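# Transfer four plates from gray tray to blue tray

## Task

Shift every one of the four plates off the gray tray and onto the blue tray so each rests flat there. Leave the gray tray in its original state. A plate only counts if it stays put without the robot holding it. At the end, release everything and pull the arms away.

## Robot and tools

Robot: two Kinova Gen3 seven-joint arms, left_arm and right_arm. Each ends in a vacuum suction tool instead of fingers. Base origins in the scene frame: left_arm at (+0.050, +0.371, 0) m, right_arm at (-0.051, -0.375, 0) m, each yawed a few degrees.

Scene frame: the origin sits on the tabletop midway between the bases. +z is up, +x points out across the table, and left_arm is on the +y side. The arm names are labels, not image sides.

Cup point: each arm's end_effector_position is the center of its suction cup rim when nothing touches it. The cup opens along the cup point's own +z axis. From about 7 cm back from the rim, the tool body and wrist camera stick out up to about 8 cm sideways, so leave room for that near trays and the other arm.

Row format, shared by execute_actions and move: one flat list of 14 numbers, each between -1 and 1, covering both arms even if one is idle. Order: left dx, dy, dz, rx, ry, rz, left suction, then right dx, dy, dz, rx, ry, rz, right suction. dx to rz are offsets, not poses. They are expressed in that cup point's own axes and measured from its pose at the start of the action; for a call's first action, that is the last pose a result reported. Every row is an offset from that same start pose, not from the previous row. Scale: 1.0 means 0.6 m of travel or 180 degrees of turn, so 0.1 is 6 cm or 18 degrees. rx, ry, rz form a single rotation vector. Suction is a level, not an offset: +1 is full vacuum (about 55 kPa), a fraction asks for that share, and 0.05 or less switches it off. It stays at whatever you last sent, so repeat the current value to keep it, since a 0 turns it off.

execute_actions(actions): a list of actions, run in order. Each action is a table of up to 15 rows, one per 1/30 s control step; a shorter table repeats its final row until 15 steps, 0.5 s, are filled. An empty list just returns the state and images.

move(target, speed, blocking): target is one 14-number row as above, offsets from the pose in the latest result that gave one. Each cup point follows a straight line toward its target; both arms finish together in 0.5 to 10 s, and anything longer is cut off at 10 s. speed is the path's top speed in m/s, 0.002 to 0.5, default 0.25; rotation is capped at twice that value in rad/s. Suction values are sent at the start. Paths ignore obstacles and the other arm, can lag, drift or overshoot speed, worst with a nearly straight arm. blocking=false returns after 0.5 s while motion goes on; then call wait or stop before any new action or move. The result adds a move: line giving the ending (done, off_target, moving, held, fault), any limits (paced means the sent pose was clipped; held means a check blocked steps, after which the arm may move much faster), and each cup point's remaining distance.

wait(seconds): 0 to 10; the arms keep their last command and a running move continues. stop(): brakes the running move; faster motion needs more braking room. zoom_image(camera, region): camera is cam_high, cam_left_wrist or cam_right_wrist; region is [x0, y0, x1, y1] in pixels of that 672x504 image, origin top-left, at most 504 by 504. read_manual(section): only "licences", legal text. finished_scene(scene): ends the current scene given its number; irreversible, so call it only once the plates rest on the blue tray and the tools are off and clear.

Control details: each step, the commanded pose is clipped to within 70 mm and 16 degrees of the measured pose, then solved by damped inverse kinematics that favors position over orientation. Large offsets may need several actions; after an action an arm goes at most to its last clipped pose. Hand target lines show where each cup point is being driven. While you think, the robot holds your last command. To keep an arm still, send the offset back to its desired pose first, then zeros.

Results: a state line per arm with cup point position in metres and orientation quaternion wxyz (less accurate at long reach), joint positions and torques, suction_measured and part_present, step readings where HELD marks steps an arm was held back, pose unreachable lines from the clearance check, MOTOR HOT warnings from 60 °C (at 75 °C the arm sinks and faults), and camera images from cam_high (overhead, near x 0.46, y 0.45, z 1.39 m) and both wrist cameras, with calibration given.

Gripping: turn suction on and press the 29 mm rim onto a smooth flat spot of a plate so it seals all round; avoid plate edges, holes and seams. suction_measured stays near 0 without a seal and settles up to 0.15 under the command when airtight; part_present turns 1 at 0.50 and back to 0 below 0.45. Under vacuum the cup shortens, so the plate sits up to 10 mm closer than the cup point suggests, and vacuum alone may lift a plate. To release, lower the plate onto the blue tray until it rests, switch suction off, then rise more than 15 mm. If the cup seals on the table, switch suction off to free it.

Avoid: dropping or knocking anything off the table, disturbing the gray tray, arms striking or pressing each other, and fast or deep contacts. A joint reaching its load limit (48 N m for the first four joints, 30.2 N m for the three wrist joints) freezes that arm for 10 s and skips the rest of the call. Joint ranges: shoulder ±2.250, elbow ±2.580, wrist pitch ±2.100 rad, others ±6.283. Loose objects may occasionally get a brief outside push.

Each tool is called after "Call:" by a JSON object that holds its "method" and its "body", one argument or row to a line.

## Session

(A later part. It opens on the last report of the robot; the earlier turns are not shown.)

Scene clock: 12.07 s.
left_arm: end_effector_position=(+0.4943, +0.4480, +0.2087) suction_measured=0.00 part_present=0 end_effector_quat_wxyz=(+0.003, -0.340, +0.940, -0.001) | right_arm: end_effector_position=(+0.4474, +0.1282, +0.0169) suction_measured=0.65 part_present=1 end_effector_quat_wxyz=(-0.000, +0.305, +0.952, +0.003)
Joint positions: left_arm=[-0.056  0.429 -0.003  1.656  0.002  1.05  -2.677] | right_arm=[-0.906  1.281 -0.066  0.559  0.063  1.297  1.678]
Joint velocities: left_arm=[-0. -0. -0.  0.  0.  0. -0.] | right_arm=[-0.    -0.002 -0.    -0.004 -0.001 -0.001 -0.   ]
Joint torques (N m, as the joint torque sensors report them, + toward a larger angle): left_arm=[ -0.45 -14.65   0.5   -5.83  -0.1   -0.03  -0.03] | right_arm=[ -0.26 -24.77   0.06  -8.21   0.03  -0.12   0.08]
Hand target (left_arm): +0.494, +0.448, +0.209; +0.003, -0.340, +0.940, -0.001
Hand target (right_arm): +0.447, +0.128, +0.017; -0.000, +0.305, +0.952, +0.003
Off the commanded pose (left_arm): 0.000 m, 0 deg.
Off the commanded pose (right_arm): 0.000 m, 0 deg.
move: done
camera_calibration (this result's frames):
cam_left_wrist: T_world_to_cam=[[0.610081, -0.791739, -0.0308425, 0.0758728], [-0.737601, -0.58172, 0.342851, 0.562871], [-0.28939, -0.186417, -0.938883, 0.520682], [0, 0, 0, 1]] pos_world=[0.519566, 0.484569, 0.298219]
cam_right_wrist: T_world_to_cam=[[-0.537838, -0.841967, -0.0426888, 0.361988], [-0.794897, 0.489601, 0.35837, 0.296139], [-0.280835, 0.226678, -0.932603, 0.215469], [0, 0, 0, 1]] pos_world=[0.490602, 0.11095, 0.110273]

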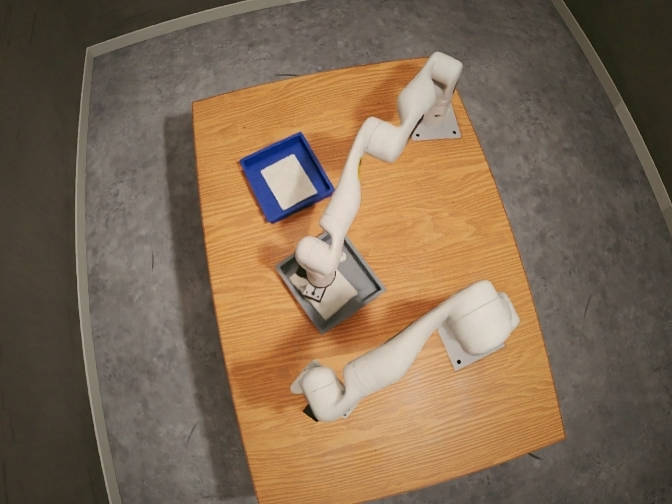

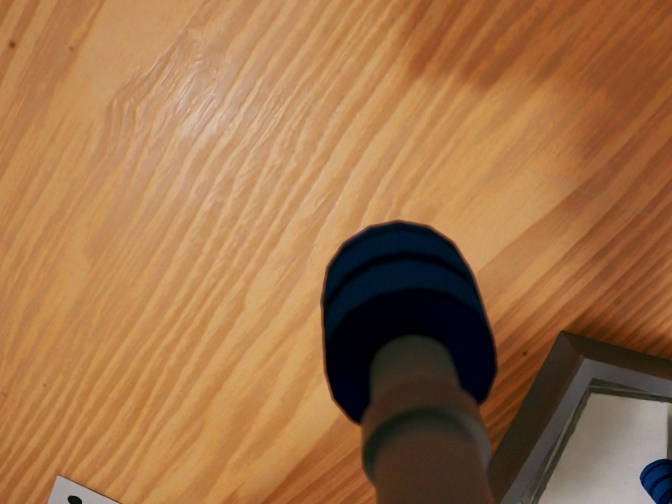

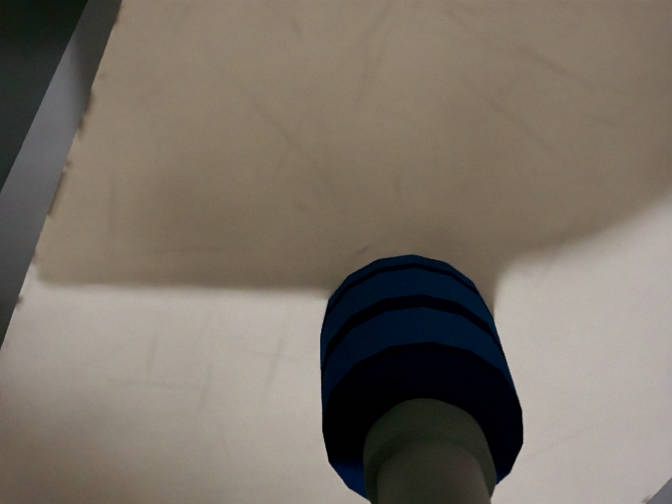

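Call:
{"method": "move", "body": {
  "target": [0,0,0,0,0,0,0,0,-0.01,-0.102,0,0,0,1],
  "speed": 0.15
}}

Call:
{"method": "move", "body": {
  "target": [0,0,0,0,0,0,0,-0.4,-0.444,0,0,0,0.067,1],
  "speed": 0.35
}}

Call:
{"method": "move", "body": {
  "target": [0,0,0,0,0,0,0,0,0,0.1155,0,0,0,1],
  "speed": 0.1
}}

Scene clock: 13.00 s.
left_arm: end_effector_position=(+0.4943, +0.4480, +0.2087) suction_measured=0.00 part_present=0 end_effector_quat_wxyz=(+0.003, -0.340, +0.940, -0.001) | right_arm: end_effector_position=(+0.4437, +0.1231, +0.0779) suction_measured=1.00 part_present=1 end_effector_quat_wxyz=(-0.000, +0.305, +0.952, +0.003)
Joint positions: left_arm=[-0.056  0.429 -0.003  1.656  0.002  1.05  -2.677] | right_arm=[-0.905  1.193 -0.066  0.563  0.06   1.382  1.68 ]
Joint velocities: left_arm=[ 0.    -0.     0.    -0.     0.002  0.001  0.001] | right_arm=[ 0.    -0.003  0.001  0.001  0.     0.001 -0.001]
Joint torques (N m, as the joint torque sensors report them, + toward a larger angle): left_arm=[ -0.62 -14.59   0.51  -5.99  -0.07   0.04  -0.03] | right_arm=[ -0.2  -24.16   0.07  -8.76   0.15   0.04   0.19]
Hand target (left_arm): +0.494, +0.448, +0.209; +0.003, -0.340, +0.940, -0.001
Hand target (right_arm): +0.444, +0.123, +0.078; -0.000, +0.305, +0.952, +0.003
Off the commanded pose (left_arm): 0.000 m, 0 deg.
Off the commanded pose (right_arm): 0.000 m, 0 deg.
move: done
camera_calibration (this result's frames):
cam_left_wrist: T_world_to_cam=[[0.610081, -0.791739, -0.0308421, 0.0758724], [-0.737601, -0.58172, 0.342851, 0.562872], [-0.28939, -0.186417, -0.938883, 0.520682], [0, 0, 0, 1]] pos_world=[0.519566, 0.484569, 0.298218]
cam_right_wrist: T_world_to_cam=[[-0.537653, -0.842095, -0.0424815, 0.358269], [-0.794986, 0.489499, 0.358313, 0.273931], [-0.280939, 0.22642, -0.932634, 0.272585], [0, 0, 0, 1]] pos_world=[0.486975, 0.105889, 0.171289]

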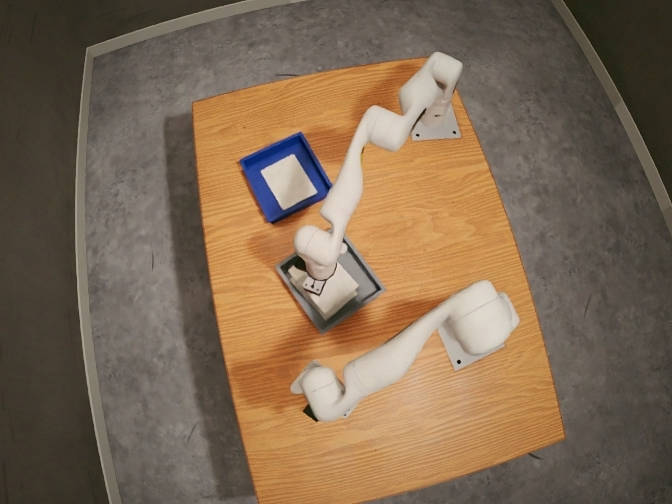

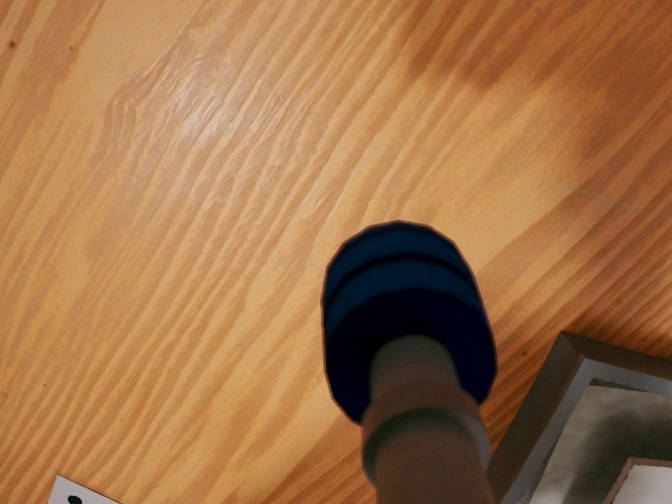

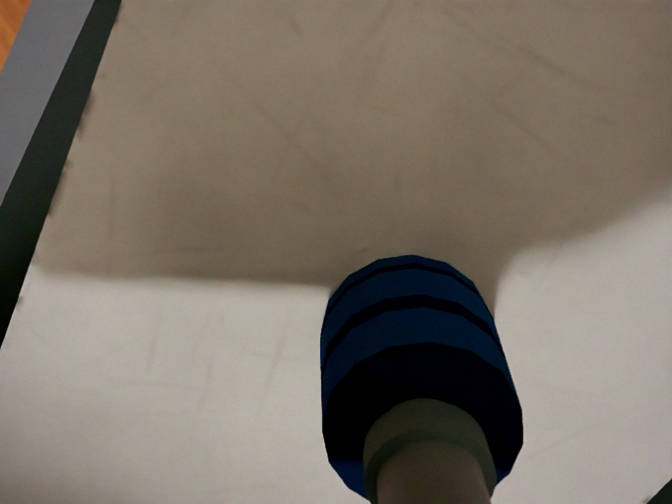

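Scene clock: 14.47 s.
left_arm: end_effector_position=(+0.4943, +0.4480, +0.2087) suction_measured=0.00 part_present=0 end_effector_quat_wxyz=(+0.003, -0.340, +0.940, -0.001) | right_arm: end_effector_position=(+0.4843, -0.2326, +0.0771) suction_measured=1.00 part_present=1 end_effector_quat_wxyz=(+0.001, +0.402, +0.916, +0.003)
Joint positions: left_arm=[-0.056  0.429 -0.003  1.656  0.002  1.05  -2.677] | right_arm=[-0.379  0.81  -0.04   1.425  0.033  0.903  1.985]
Joint velocities: left_arm=[ 0.     0.     0.     0.    -0.001  0.    -0.   ] | right_arm=[ 0.009 -0.001  0.004  0.001 -0.004 -0.001  0.003]
Joint torques (N m, as the joint torque sensors report them, + toward a larger angle): left_arm=[ -0.46 -14.74   0.39  -6.12  -0.07   0.08  -0.05] | right_arm=[ -0.38 -19.02   0.16  -7.25   0.11   0.08  -0.03]
Hand target (left_arm): +0.494, +0.448, +0.209; +0.003, -0.340, +0.940, -0.001
Hand target (right_arm): +0.485, -0.233, +0.077; +0.001, +0.403, +0.915, +0.003
Off the commanded pose (left_arm): 0.000 m, 0 deg.
Off the commanded pose (right_arm): 0.001 m, 0 deg.
move: done
camera_calibration (this result's frames):
cam_left_wrist: T_world_to_cam=[[0.610081, -0.791739, -0.0308418, 0.0758721], [-0.737601, -0.58172, 0.34285, 0.562873], [-0.289389, -0.186417, -0.938884, 0.520681], [0, 0, 0, 1]] pos_world=[0.519567, 0.484569, 0.298218]
cam_right_wrist: T_world_to_cam=[[-0.700112, -0.712788, -0.0421578, 0.189297], [-0.676974, 0.643843, 0.356611, 0.45944], [-0.227045, 0.278207, -0.933301, 0.349738], [0, 0, 0, 1]] pos_world=[0.522964, -0.258179, 0.17055]

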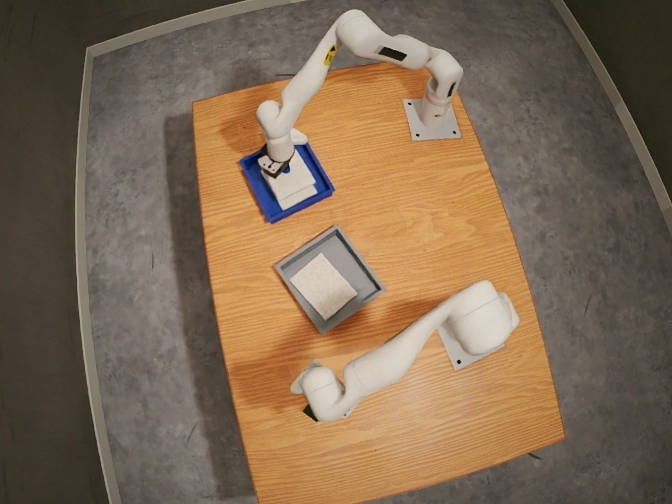

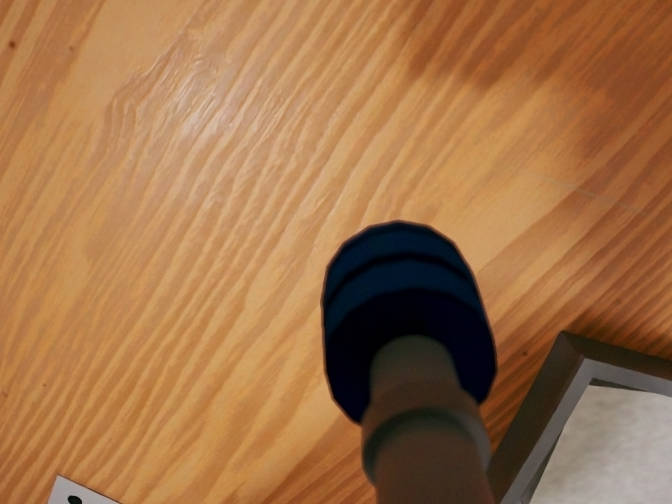

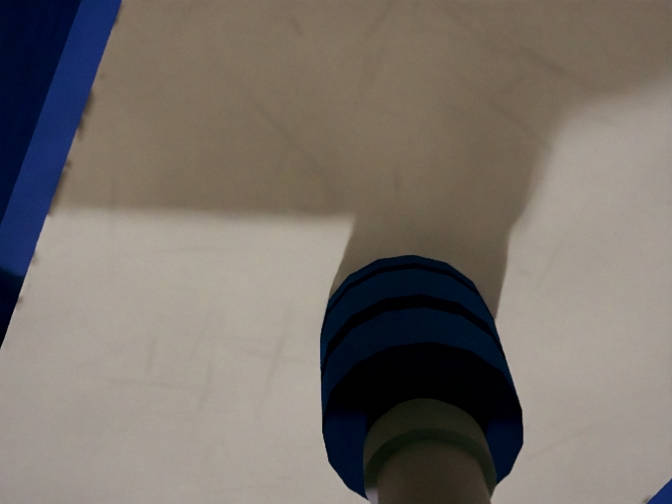

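Scene clock: 15.43 s.
left_arm: end_effector_position=(+0.4943, +0.4480, +0.2087) suction_measured=0.00 part_present=0 end_effector_quat_wxyz=(+0.003, -0.340, +0.940, -0.001) | right_arm: end_effector_position=(+0.4846, -0.2324, +0.0080) suction_measured=1.00 part_present=1 end_effector_quat_wxyz=(+0.001, +0.402, +0.916, +0.003)
Joint positions: left_arm=[-0.056  0.429 -0.003  1.656  0.002  1.05  -2.677] | right_arm=[-0.38   0.921 -0.038  1.457  0.04   0.759  1.981]
Joint velocities: left_arm=[-0.     0.     0.    -0.     0.001  0.     0.   ] | right_arm=[-0.001  0.003  0.    -0.    -0.     0.001  0.   ]
Joint torques (N m, as the joint torque sensors report them, + toward a larger angle): left_arm=[ -0.43 -14.5    0.67  -6.03  -0.08   0.05  -0.13] | right_arm=[ -0.35 -19.63  -0.04  -6.21   0.14   0.     0.03]
Hand target (left_arm): +0.494, +0.448, +0.209; +0.003, -0.340, +0.940, -0.001
Hand target (right_arm): +0.484, -0.232, +0.008; +0.001, +0.402, +0.916, +0.003
Off the commanded pose (left_arm): 0.000 m, 0 deg.
Off the commanded pose (right_arm): 0.000 m, 0 deg.
move: done
camera_calibration (this result's frames):
cam_left_wrist: T_world_to_cam=[[0.610081, -0.791739, -0.0308415, 0.0758717], [-0.737601, -0.58172, 0.34285, 0.562874], [-0.289389, -0.186417, -0.938884, 0.520681], [0, 0, 0, 1]] pos_world=[0.519568, 0.484569, 0.298218]
cam_right_wrist: T_world_to_cam=[[-0.700263, -0.71261, -0.0426523, 0.18683], [-0.676942, 0.643868, 0.356629, 0.484104], [-0.226675, 0.278607, -0.933272, 0.285221], [0, 0, 0, 1]] pos_world=[0.523193, -0.258027, 0.101511]

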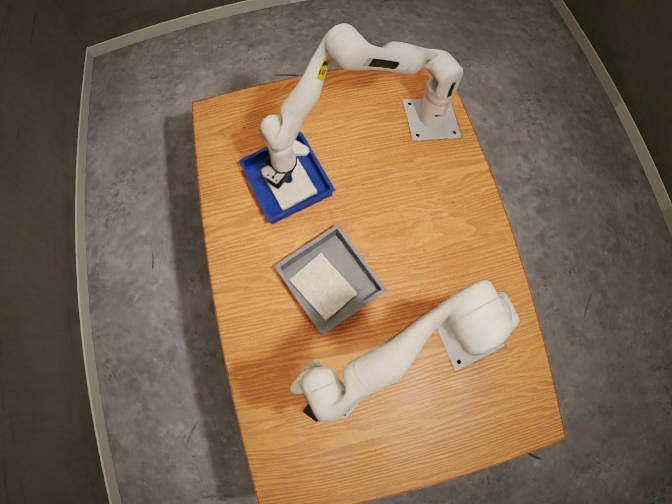

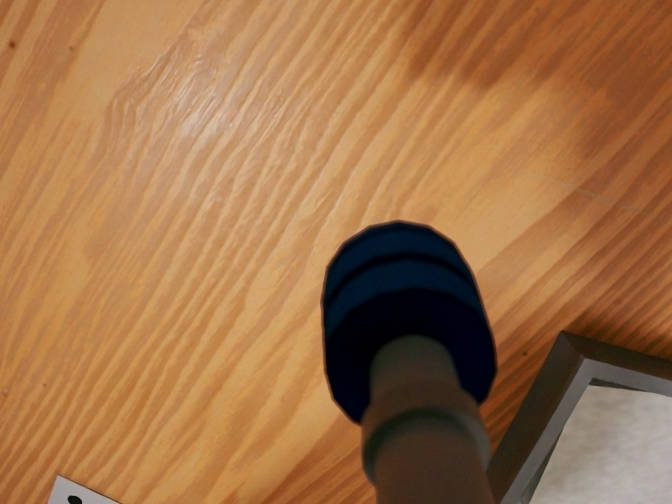

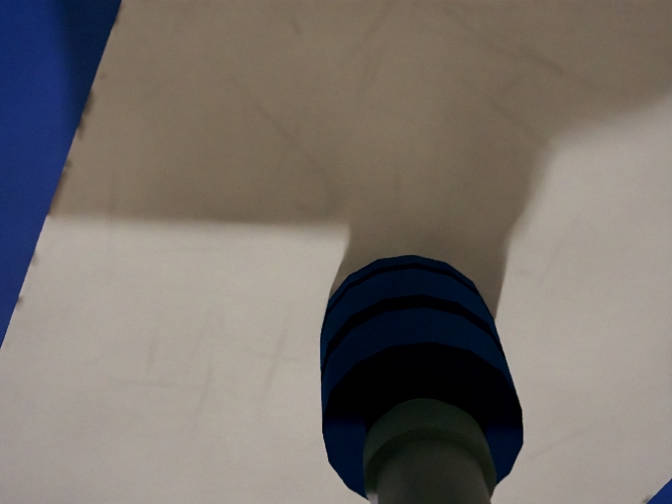

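Call:
{"method": "move", "body": {
  "target": [0,0,0,0,0,0,0,0,0,0.004,0,0,0,1],
  "speed": 0.02
}}

Call:
{"method": "move", "body": {
  "target": [0,0,0,0,0,0,0,0,0,-0.116,0,0,0,0],
  "speed": 0.1
}}

Call:
{"method": "move", "body": {
  "target": [0,0,0,0,0,0,0,0.483,0.351,0,0,0,-0.067,0],
  "speed": 0.4
}}

Call:
{"method": "move", "body": {
  "target": [0,0,0,0,0,0,0,0,0.01,0.111,0,0,0,1],
  "speed": 0.1
}}

Scene clock: 16.43 s.
left_arm: end_effector_position=(+0.4943, +0.4480, +0.2087) suction_measured=0.00 part_present=0 end_effector_quat_wxyz=(+0.003, -0.340, +0.940, -0.001) | right_arm: end_effector_position=(+0.4856, -0.2321, +0.0074) suction_measured=1.00 part_present=1 end_effector_quat_wxyz=(+0.002, +0.402, +0.916, +0.004)
Joint positions: left_arm=[-0.056  0.429 -0.003  1.656  0.002  1.05  -2.677] | right_arm=[-0.38   0.923 -0.037  1.457  0.04   0.755  1.98 ]
Joint velocities: left_arm=[-0.     0.     0.    -0.     0.001  0.    -0.   ] | right_arm=[ 0.     0.     0.    -0.001  0.001 -0.     0.   ]
Joint torques (N m, as the joint torque sensors report them, + toward a larger angle): left_arm=[ -0.47 -14.46   0.55  -6.03  -0.03  -0.09  -0.06] | right_arm=[ -0.27 -17.46   0.03  -5.66   0.13  -0.14   0.09]
Hand target (left_arm): +0.494, +0.448, +0.209; +0.003, -0.340, +0.940, -0.001
Hand target (right_arm): +0.485, -0.232, +0.006; +0.001, +0.402, +0.916, +0.003
Off the commanded pose (left_arm): 0.000 m, 0 deg.
Off the commanded pose (right_arm): 0.002 m, 0 deg.
move: done
camera_calibration (this result's frames):
cam_left_wrist: T_world_to_cam=[[0.610081, -0.791739, -0.0308411, 0.0758711], [-0.737602, -0.58172, 0.342849, 0.562875], [-0.289388, -0.186417, -0.938884, 0.520681], [0, 0, 0, 1]] pos_world=[0.519568, 0.484569, 0.298218]
cam_right_wrist: T_world_to_cam=[[-0.700166, -0.712539, -0.0453391, 0.187683], [-0.677966, 0.643593, 0.355177, 0.485263], [-0.223897, 0.279421, -0.933699, 0.283617], [0, 0, 0, 1]] pos_world=[0.523902, -0.257829, 0.100968]

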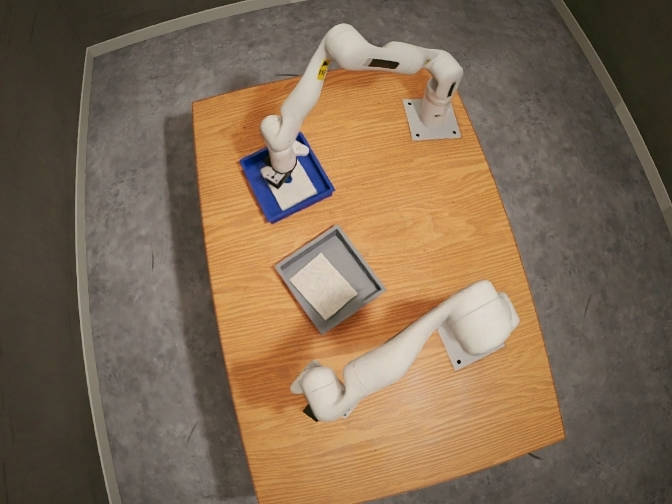

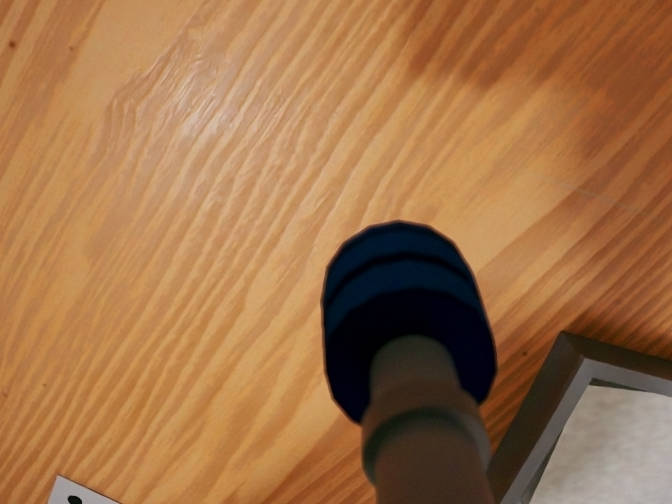

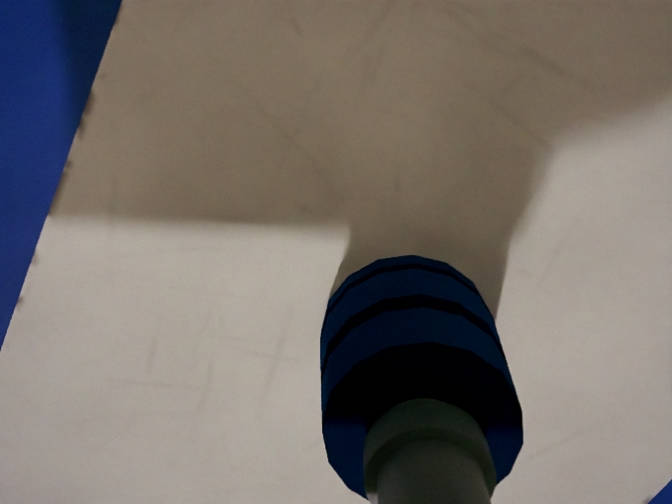

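Scene clock: 17.43 s.
left_arm: end_effector_position=(+0.4943, +0.4480, +0.2087) suction_measured=0.00 part_present=0 end_effector_quat_wxyz=(+0.003, -0.340, +0.940, -0.001) | right_arm: end_effector_position=(+0.4851, -0.2323, +0.0768) suction_measured=0.00 part_present=0 end_effector_quat_wxyz=(+0.002, +0.402, +0.916, +0.004)
Joint positions: left_arm=[-0.056  0.429 -0.003  1.656  0.002  1.05  -2.677] | right_arm=[-0.379  0.81  -0.039  1.426  0.033  0.898  1.985]
Joint velocities: left_arm=[ 0.     0.001 -0.    -0.001 -0.002 -0.     0.001] | right_arm=[-0.    -0.003 -0.    -0.    -0.    -0.001  0.   ]
Joint torques (N m, as the joint torque sensors report them, + toward a larger angle): left_arm=[ -0.58 -14.51   0.53  -5.74  -0.02  -0.08  -0.12] | right_arm=[ -0.21 -18.04  -0.1   -6.75   0.01   0.05   0.08]
Hand target (left_arm): +0.494, +0.448, +0.209; +0.003, -0.340, +0.940, -0.001
Hand target (right_arm): +0.485, -0.232, +0.077; +0.002, +0.402, +0.916, +0.004
Off the commanded pose (left_arm): 0.000 m, 0 deg.
Off the commanded pose (right_arm): 0.000 m, 0 deg.
move: done
camera_calibration (this result's frames):
cam_left_wrist: T_world_to_cam=[[0.610081, -0.791739, -0.0308407, 0.0758707], [-0.737602, -0.58172, 0.342849, 0.562876], [-0.289387, -0.186417, -0.938884, 0.52068], [0, 0, 0, 1]] pos_world=[0.519569, 0.484569, 0.298217]
cam_right_wrist: T_world_to_cam=[[-0.700014, -0.712715, -0.0449197, 0.19018], [-0.678027, 0.643562, 0.355115, 0.460498], [-0.224187, 0.279042, -0.933743, 0.348433], [0, 0, 0, 1]] pos_world=[0.523473, -0.258043, 0.17036]

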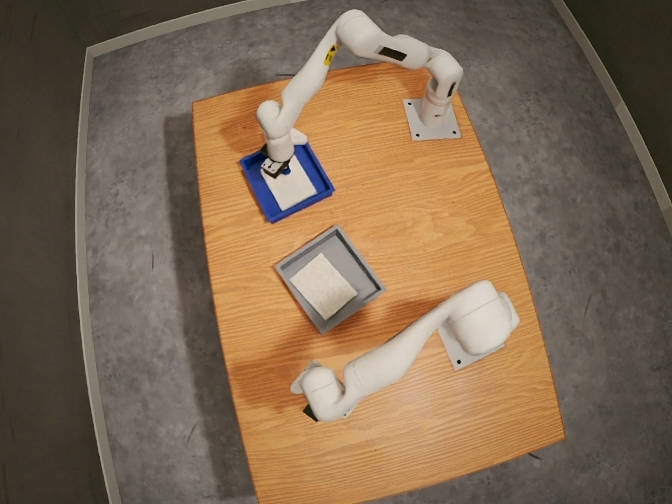

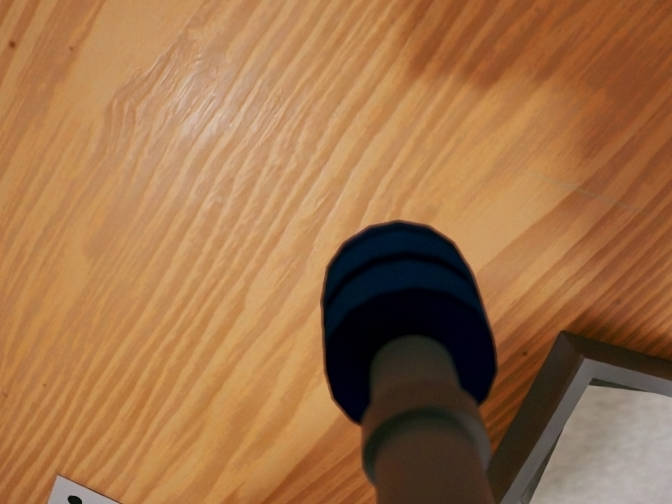

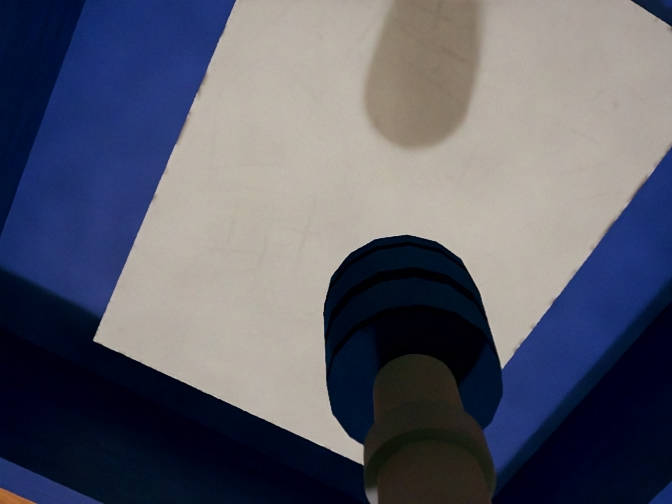

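Scene clock: 18.97 s.
left_arm: end_effector_position=(+0.4943, +0.4480, +0.2087) suction_measured=0.00 part_present=0 end_effector_quat_wxyz=(+0.003, -0.340, +0.940, -0.001) | right_arm: end_effector_position=(+0.4448, +0.1235, +0.0789) suction_measured=0.00 part_present=0 end_effector_quat_wxyz=(+0.001, +0.304, +0.953, +0.004)
Joint positions: left_arm=[-0.056  0.429 -0.003  1.656  0.002  1.05  -2.677] | right_arm=[-0.905  1.191 -0.065  0.563  0.061  1.379  1.681]
Joint velocities: left_arm=[-0.     0.001 -0.    -0.001 -0.002 -0.     0.001] | right_arm=[-0.     0.02   0.    -0.019 -0.001  0.007  0.001]
Joint torques (N m, as the joint torque sensors report them, + toward a larger angle): left_arm=[ -0.21 -14.57   0.68  -6.09   0.03   0.03  -0.08] | right_arm=[  0.04 -23.16   0.02  -8.04   0.07  -0.06   0.04]
Hand target (left_arm): +0.494, +0.448, +0.209; +0.003, -0.340, +0.940, -0.001
Hand target (right_arm): +0.445, +0.124, +0.078; +0.001, +0.304, +0.953, +0.004
Off the commanded pose (left_arm): 0.000 m, 0 deg.
Off the commanded pose (right_arm): 0.001 m, 0 deg.
move: done
camera_calibration (this result's frames):
cam_left_wrist: T_world_to_cam=[[0.61008, -0.791739, -0.0308405, 0.0758705], [-0.737602, -0.58172, 0.342848, 0.562876], [-0.289387, -0.186417, -0.938884, 0.52068], [0, 0, 0, 1]] pos_world=[0.51957, 0.48457, 0.298217]
cam_right_wrist: T_world_to_cam=[[-0.536831, -0.842433, -0.0460371, 0.35917], [-0.796727, 0.488242, 0.356154, 0.275288], [-0.277559, 0.227873, -0.933293, 0.27205], [0, 0, 0, 1]] pos_world=[0.487653, 0.106177, 0.172392]

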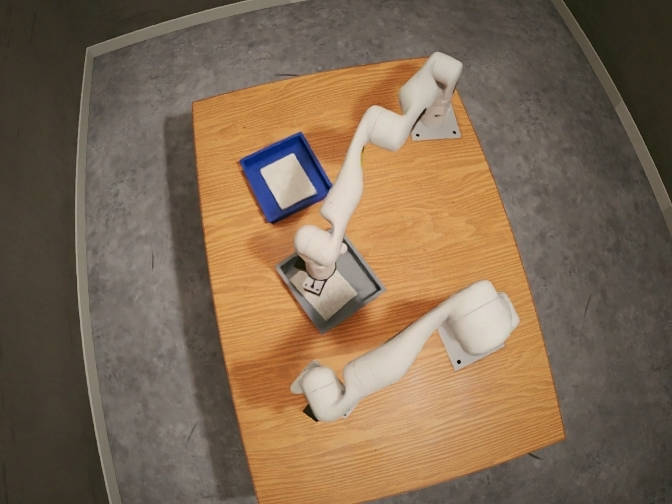

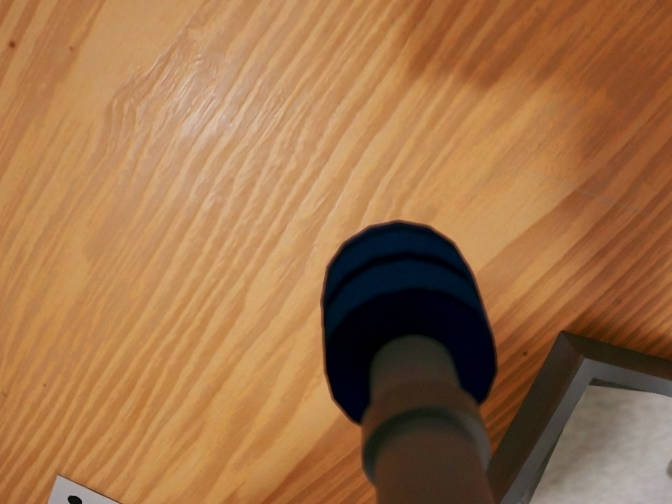

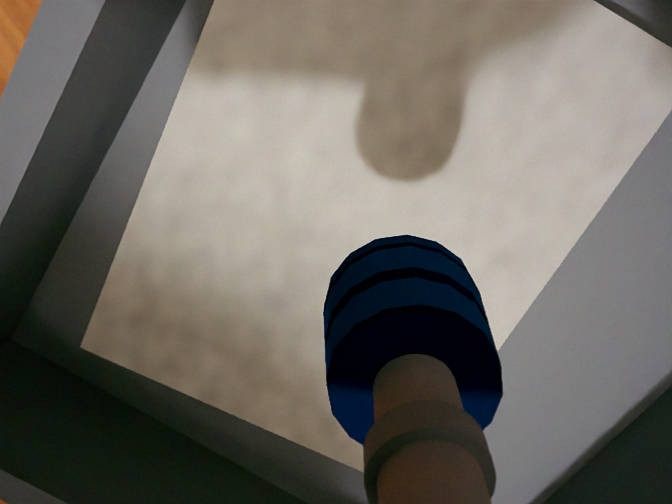

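Scene clock: 20.07 s.
left_arm: end_effector_position=(+0.4943, +0.4480, +0.2087) suction_measured=0.00 part_present=0 end_effector_quat_wxyz=(+0.003, -0.340, +0.940, -0.001) | right_arm: end_effector_position=(+0.4485, +0.1285, +0.0119) suction_measured=0.61 part_present=1 end_effector_quat_wxyz=(+0.001, +0.305, +0.953, +0.004)
Joint positions: left_arm=[-0.056  0.429 -0.003  1.656  0.002  1.05  -2.677] | right_arm=[-0.906  1.288 -0.065  0.561  0.064  1.286  1.679]
Joint velocities: left_arm=[-0.     0.    -0.     0.     0.    -0.    -0.001] | right_arm=[ 0.001 -0.003  0.002 -0.004 -0.001 -0.001  0.001]
Joint torques (N m, as the joint torque sensors report them, + toward a larger angle): left_arm=[ -0.42 -14.52   0.48  -5.87  -0.14   0.03  -0.08] | right_arm=[ -0.26 -24.9    0.09  -8.1    0.15  -0.05   0.08]
Hand target (left_arm): +0.494, +0.448, +0.209; +0.003, -0.340, +0.940, -0.001
Hand target (right_arm): +0.449, +0.129, +0.012; +0.001, +0.305, +0.952, +0.004
Off the commanded pose (left_arm): 0.000 m, 0 deg.
Off the commanded pose (right_arm): 0.001 m, 0 deg.
move: done
camera_calibration (this result's frames):
cam_left_wrist: T_world_to_cam=[[0.61008, -0.791739, -0.0308403, 0.0758704], [-0.737603, -0.58172, 0.342848, 0.562877], [-0.289387, -0.186417, -0.938885, 0.52068], [0, 0, 0, 1]] pos_world=[0.51957, 0.48457, 0.298217]
cam_right_wrist: T_world_to_cam=[[-0.537054, -0.842333, -0.0452558, 0.362366], [-0.796387, 0.488611, 0.356407, 0.299439], [-0.278101, 0.227451, -0.933234, 0.209709], [0, 0, 0, 1]] pos_world=[0.491399, 0.111225, 0.105385]

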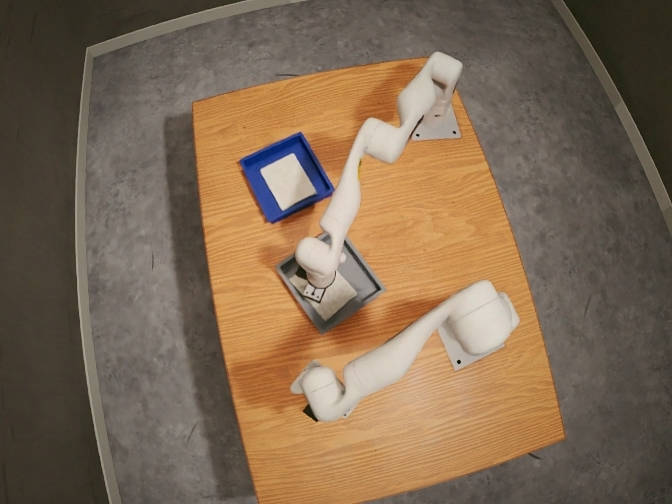

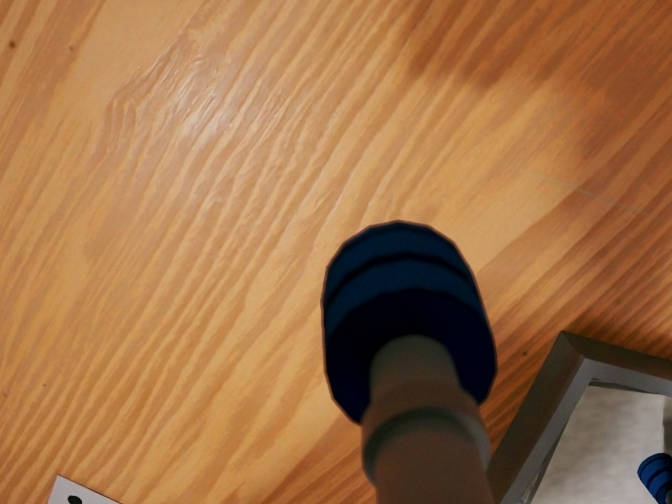

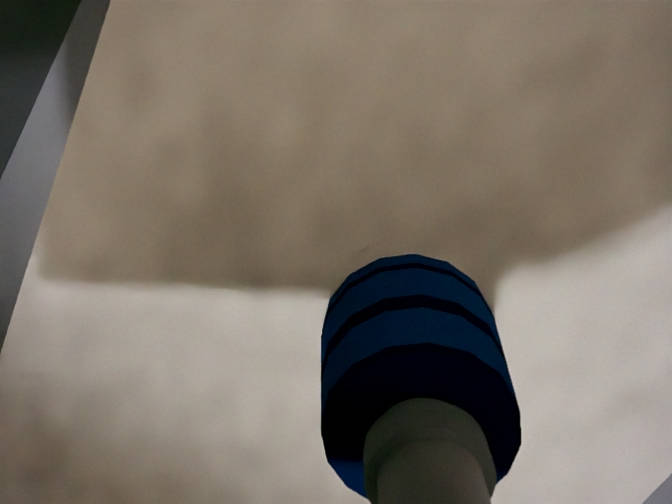

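Call:
{"method": "move", "body": {
  "target": [0,0,0,0,0,0,0,0,-0.01,-0.11,0,0,0,1],
  "speed": 0.15
}}

Call:
{"method": "move", "body": {
  "target": [0,0,0,0,0,0,0,-0.4,-0.447,0,0,0,0.067,1],
  "speed": 0.35
}}

Call:
{"method": "move", "body": {
  "target": [0,0,0,0,0,0,0,0,0,0.106,0,0,0,1],
  "speed": 0.1
}}

Scene clock: 21.00 s.
left_arm: end_effector_position=(+0.4943, +0.4480, +0.2087) suction_measured=0.00 part_present=0 end_effector_quat_wxyz=(+0.003, -0.340, +0.940, -0.001) | right_arm: end_effector_position=(+0.4446, +0.1233, +0.0777) suction_measured=0.99 part_present=1 end_effector_quat_wxyz=(+0.001, +0.304, +0.953, +0.004)
Joint positions: left_arm=[-0.056  0.429 -0.003  1.656  0.002  1.05  -2.677] | right_arm=[-0.905  1.193 -0.065  0.564  0.061  1.378  1.681]
Joint velocities: left_arm=[ 0.    -0.     0.     0.    -0.     0.    -0.001] | right_arm=[ 0.001 -0.002 -0.     0.001 -0.    -0.001  0.001]
Joint torques (N m, as the joint torque sensors report them, + toward a larger angle): left_arm=[ -0.41 -14.46   0.49  -5.93  -0.13  -0.05   0.06] | right_arm=[ -0.26 -24.22   0.11  -8.47   0.16   0.02   0.03]
Hand target (left_arm): +0.494, +0.448, +0.209; +0.003, -0.340, +0.940, -0.001
Hand target (right_arm): +0.445, +0.123, +0.078; +0.001, +0.304, +0.953, +0.004
Off the commanded pose (left_arm): 0.000 m, 0 deg.
Off the commanded pose (right_arm): 0.000 m, 0 deg.
move: done
camera_calibration (this result's frames):
cam_left_wrist: T_world_to_cam=[[0.61008, -0.791739, -0.0308398, 0.0758699], [-0.737603, -0.58172, 0.342847, 0.562878], [-0.289386, -0.186417, -0.938885, 0.52068], [0, 0, 0, 1]] pos_world=[0.519571, 0.48457, 0.298217]
cam_right_wrist: T_world_to_cam=[[-0.536856, -0.842471, -0.0450297, 0.358824], [-0.796481, 0.488502, 0.356348, 0.275518], [-0.278216, 0.227173, -0.933268, 0.271297], [0, 0, 0, 1]] pos_world=[0.48756, 0.106076, 0.17117]

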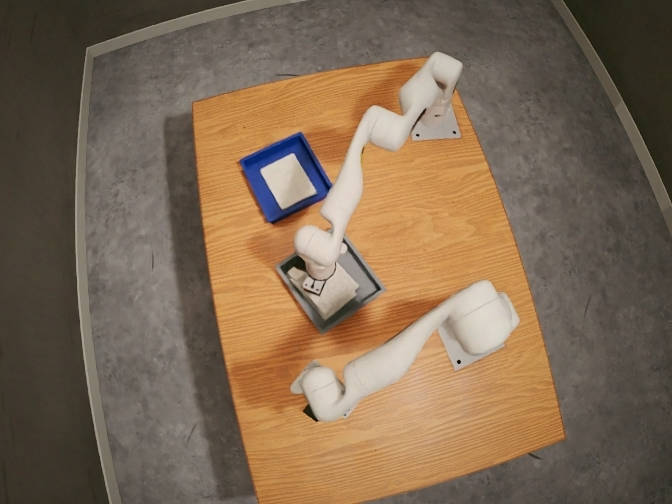

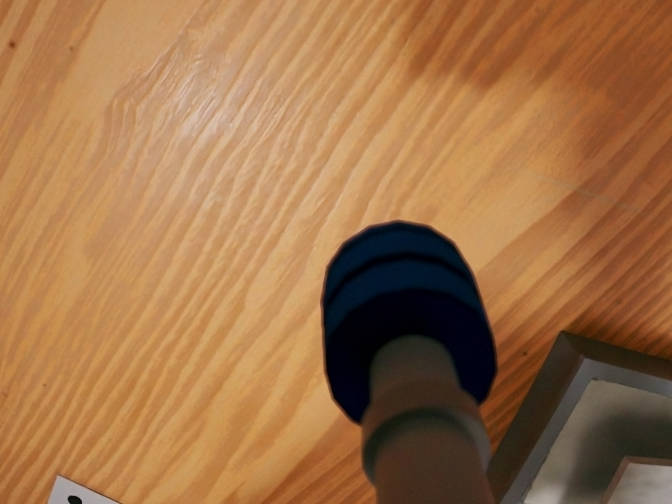

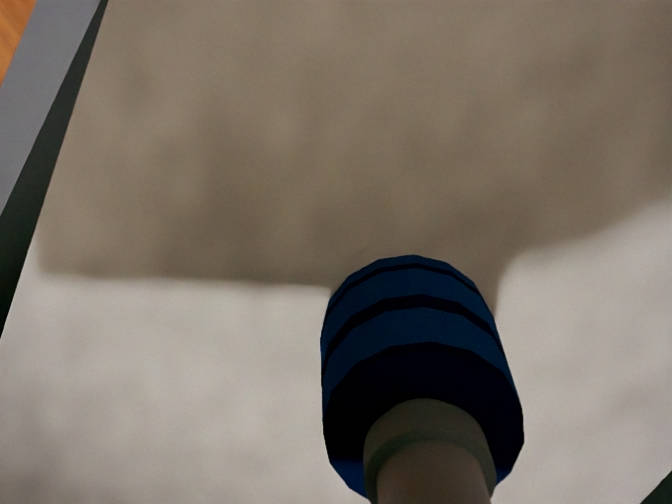

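Scene clock: 22.50 s.
left_arm: end_effector_position=(+0.4943, +0.4480, +0.2087) suction_measured=0.00 part_present=0 end_effector_quat_wxyz=(+0.003, -0.340, +0.940, -0.001) | right_arm: end_effector_position=(+0.4844, -0.2338, +0.0766) suction_measured=1.00 part_present=1 end_effector_quat_wxyz=(+0.002, +0.402, +0.916, +0.004)
Joint positions: left_arm=[-0.056  0.429 -0.003  1.656  0.002  1.05  -2.677] | right_arm=[-0.376  0.808 -0.04   1.43   0.034  0.895  1.988]
Joint velocities: left_arm=[-0.     0.001  0.    -0.    -0.001  0.     0.   ] | right_arm=[ 0.009 -0.004  0.005  0.001 -0.004  0.001  0.005]
Joint torques (N m, as the joint torque sensors report them, + toward a larger angle): left_arm=[ -0.52 -14.51   0.41  -5.85   0.02  -0.03   0.02] | right_arm=[ -0.45 -18.96   0.1   -6.92  -0.05   0.1   -0.25]
Hand target (left_arm): +0.494, +0.448, +0.209; +0.003, -0.340, +0.940, -0.001
Hand target (right_arm): +0.485, -0.234, +0.077; +0.002, +0.402, +0.916, +0.004
Off the commanded pose (left_arm): 0.000 m, 0 deg.
Off the commanded pose (right_arm): 0.001 m, 0 deg.
move: done
camera_calibration (this result's frames):
cam_left_wrist: T_world_to_cam=[[0.61008, -0.791739, -0.0308395, 0.0758696], [-0.737603, -0.581719, 0.342847, 0.562879], [-0.289385, -0.186417, -0.938885, 0.520679], [0, 0, 0, 1]] pos_world=[0.519572, 0.48457, 0.298216]
cam_right_wrist: T_world_to_cam=[[-0.699459, -0.713248, -0.0450967, 0.188292], [-0.678557, 0.642983, 0.355153, 0.461152], [-0.224316, 0.279016, -0.93372, 0.348565], [0, 0, 0, 1]] pos_world=[0.522809, -0.259469, 0.170173]

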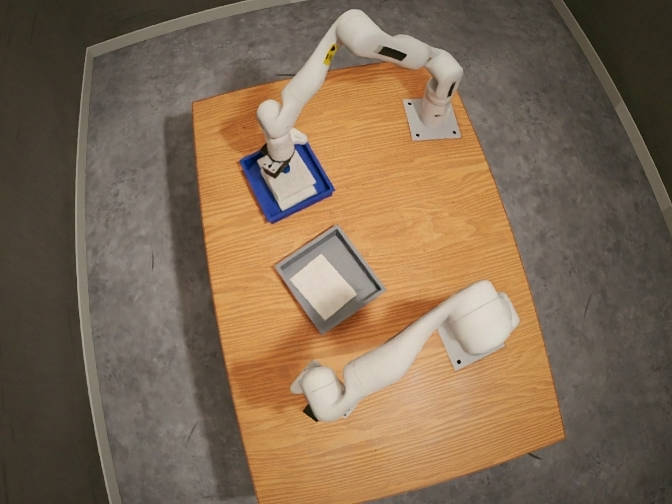

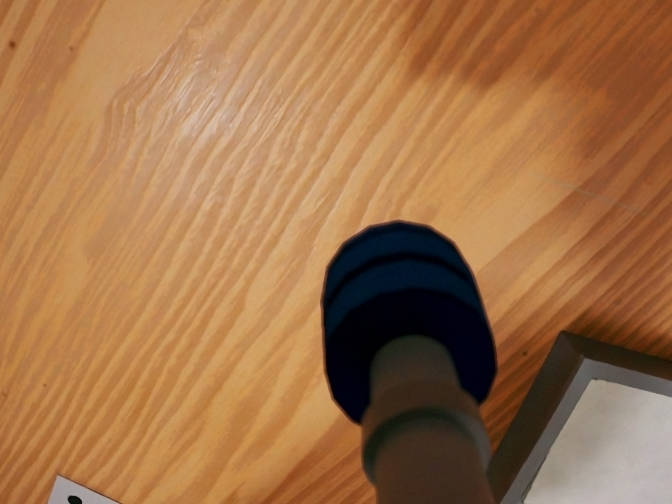

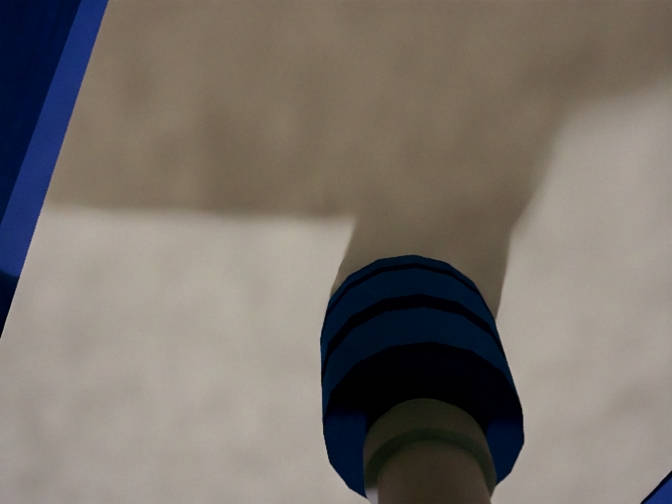

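Scene clock: 23.43 s.
left_arm: end_effector_position=(+0.4943, +0.4480, +0.2087) suction_measured=0.00 part_present=0 end_effector_quat_wxyz=(+0.003, -0.340, +0.940, -0.001) | right_arm: end_effector_position=(+0.4850, -0.2335, +0.0136) suction_measured=1.00 part_present=1 end_effector_quat_wxyz=(+0.002, +0.402, +0.916, +0.004)
Joint positions: left_arm=[-0.056  0.429 -0.003  1.656  0.002  1.05  -2.677] | right_arm=[-0.377  0.91  -0.038  1.46   0.04   0.764  1.983]
Joint velocities: left_arm=[-0.    -0.     0.     0.     0.001 -0.001  0.003] | right_arm=[ 0.    -0.001  0.001 -0.001 -0.001  0.     0.001]
Joint torques (N m, as the joint torque sensors report them, + toward a larger angle): left_arm=[ -0.24 -14.55   0.49  -6.05  -0.04   0.01   0.02] | right_arm=[ -0.22 -18.7   -0.04  -5.97   0.    -0.21   0.03]
Hand target (left_arm): +0.494, +0.448, +0.209; +0.003, -0.340, +0.940, -0.001
Hand target (right_arm): +0.485, -0.234, +0.013; +0.002, +0.402, +0.916, +0.004
Off the commanded pose (left_arm): 0.000 m, 0 deg.
Off the commanded pose (right_arm): 0.001 m, 0 deg.
move: done
camera_calibration (this result's frames):
cam_left_wrist: T_world_to_cam=[[0.61008, -0.791739, -0.0308392, 0.0758691], [-0.737603, -0.58172, 0.342846, 0.56288], [-0.289385, -0.186417, -0.938885, 0.520679], [0, 0, 0, 1]] pos_world=[0.519572, 0.48457, 0.298216]
cam_right_wrist: T_world_to_cam=[[-0.699587, -0.713068, -0.0459497, 0.186178], [-0.678676, 0.642973, 0.354942, 0.483811], [-0.223554, 0.279498, -0.933758, 0.289519], [0, 0, 0, 1]] pos_world=[0.523322, -0.25924, 0.10717]

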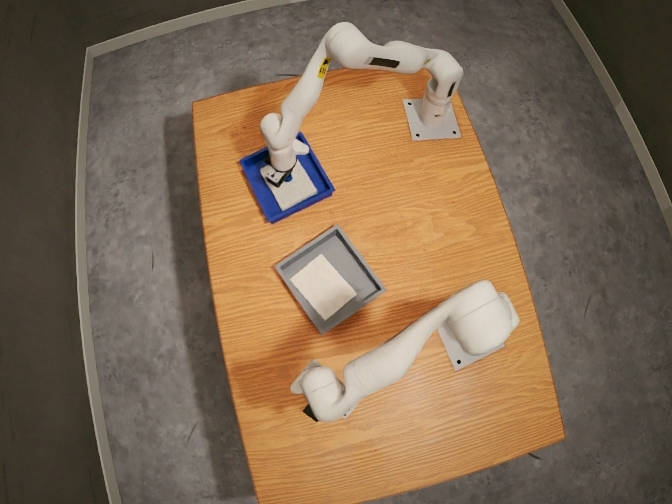

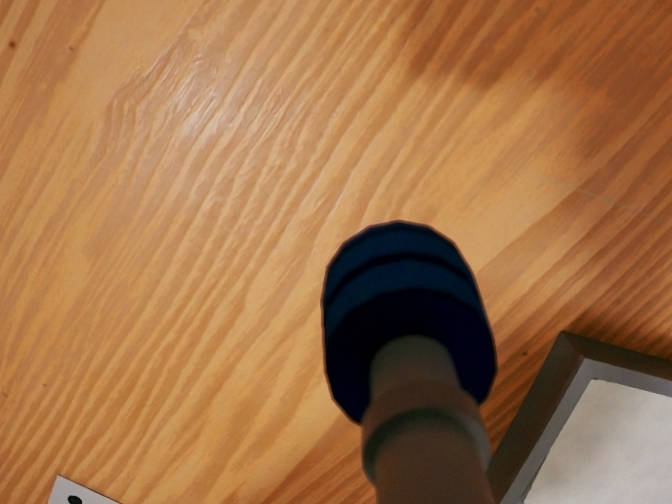

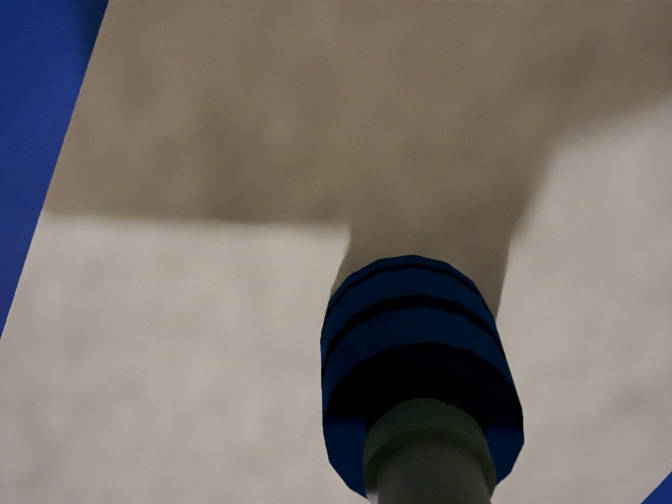

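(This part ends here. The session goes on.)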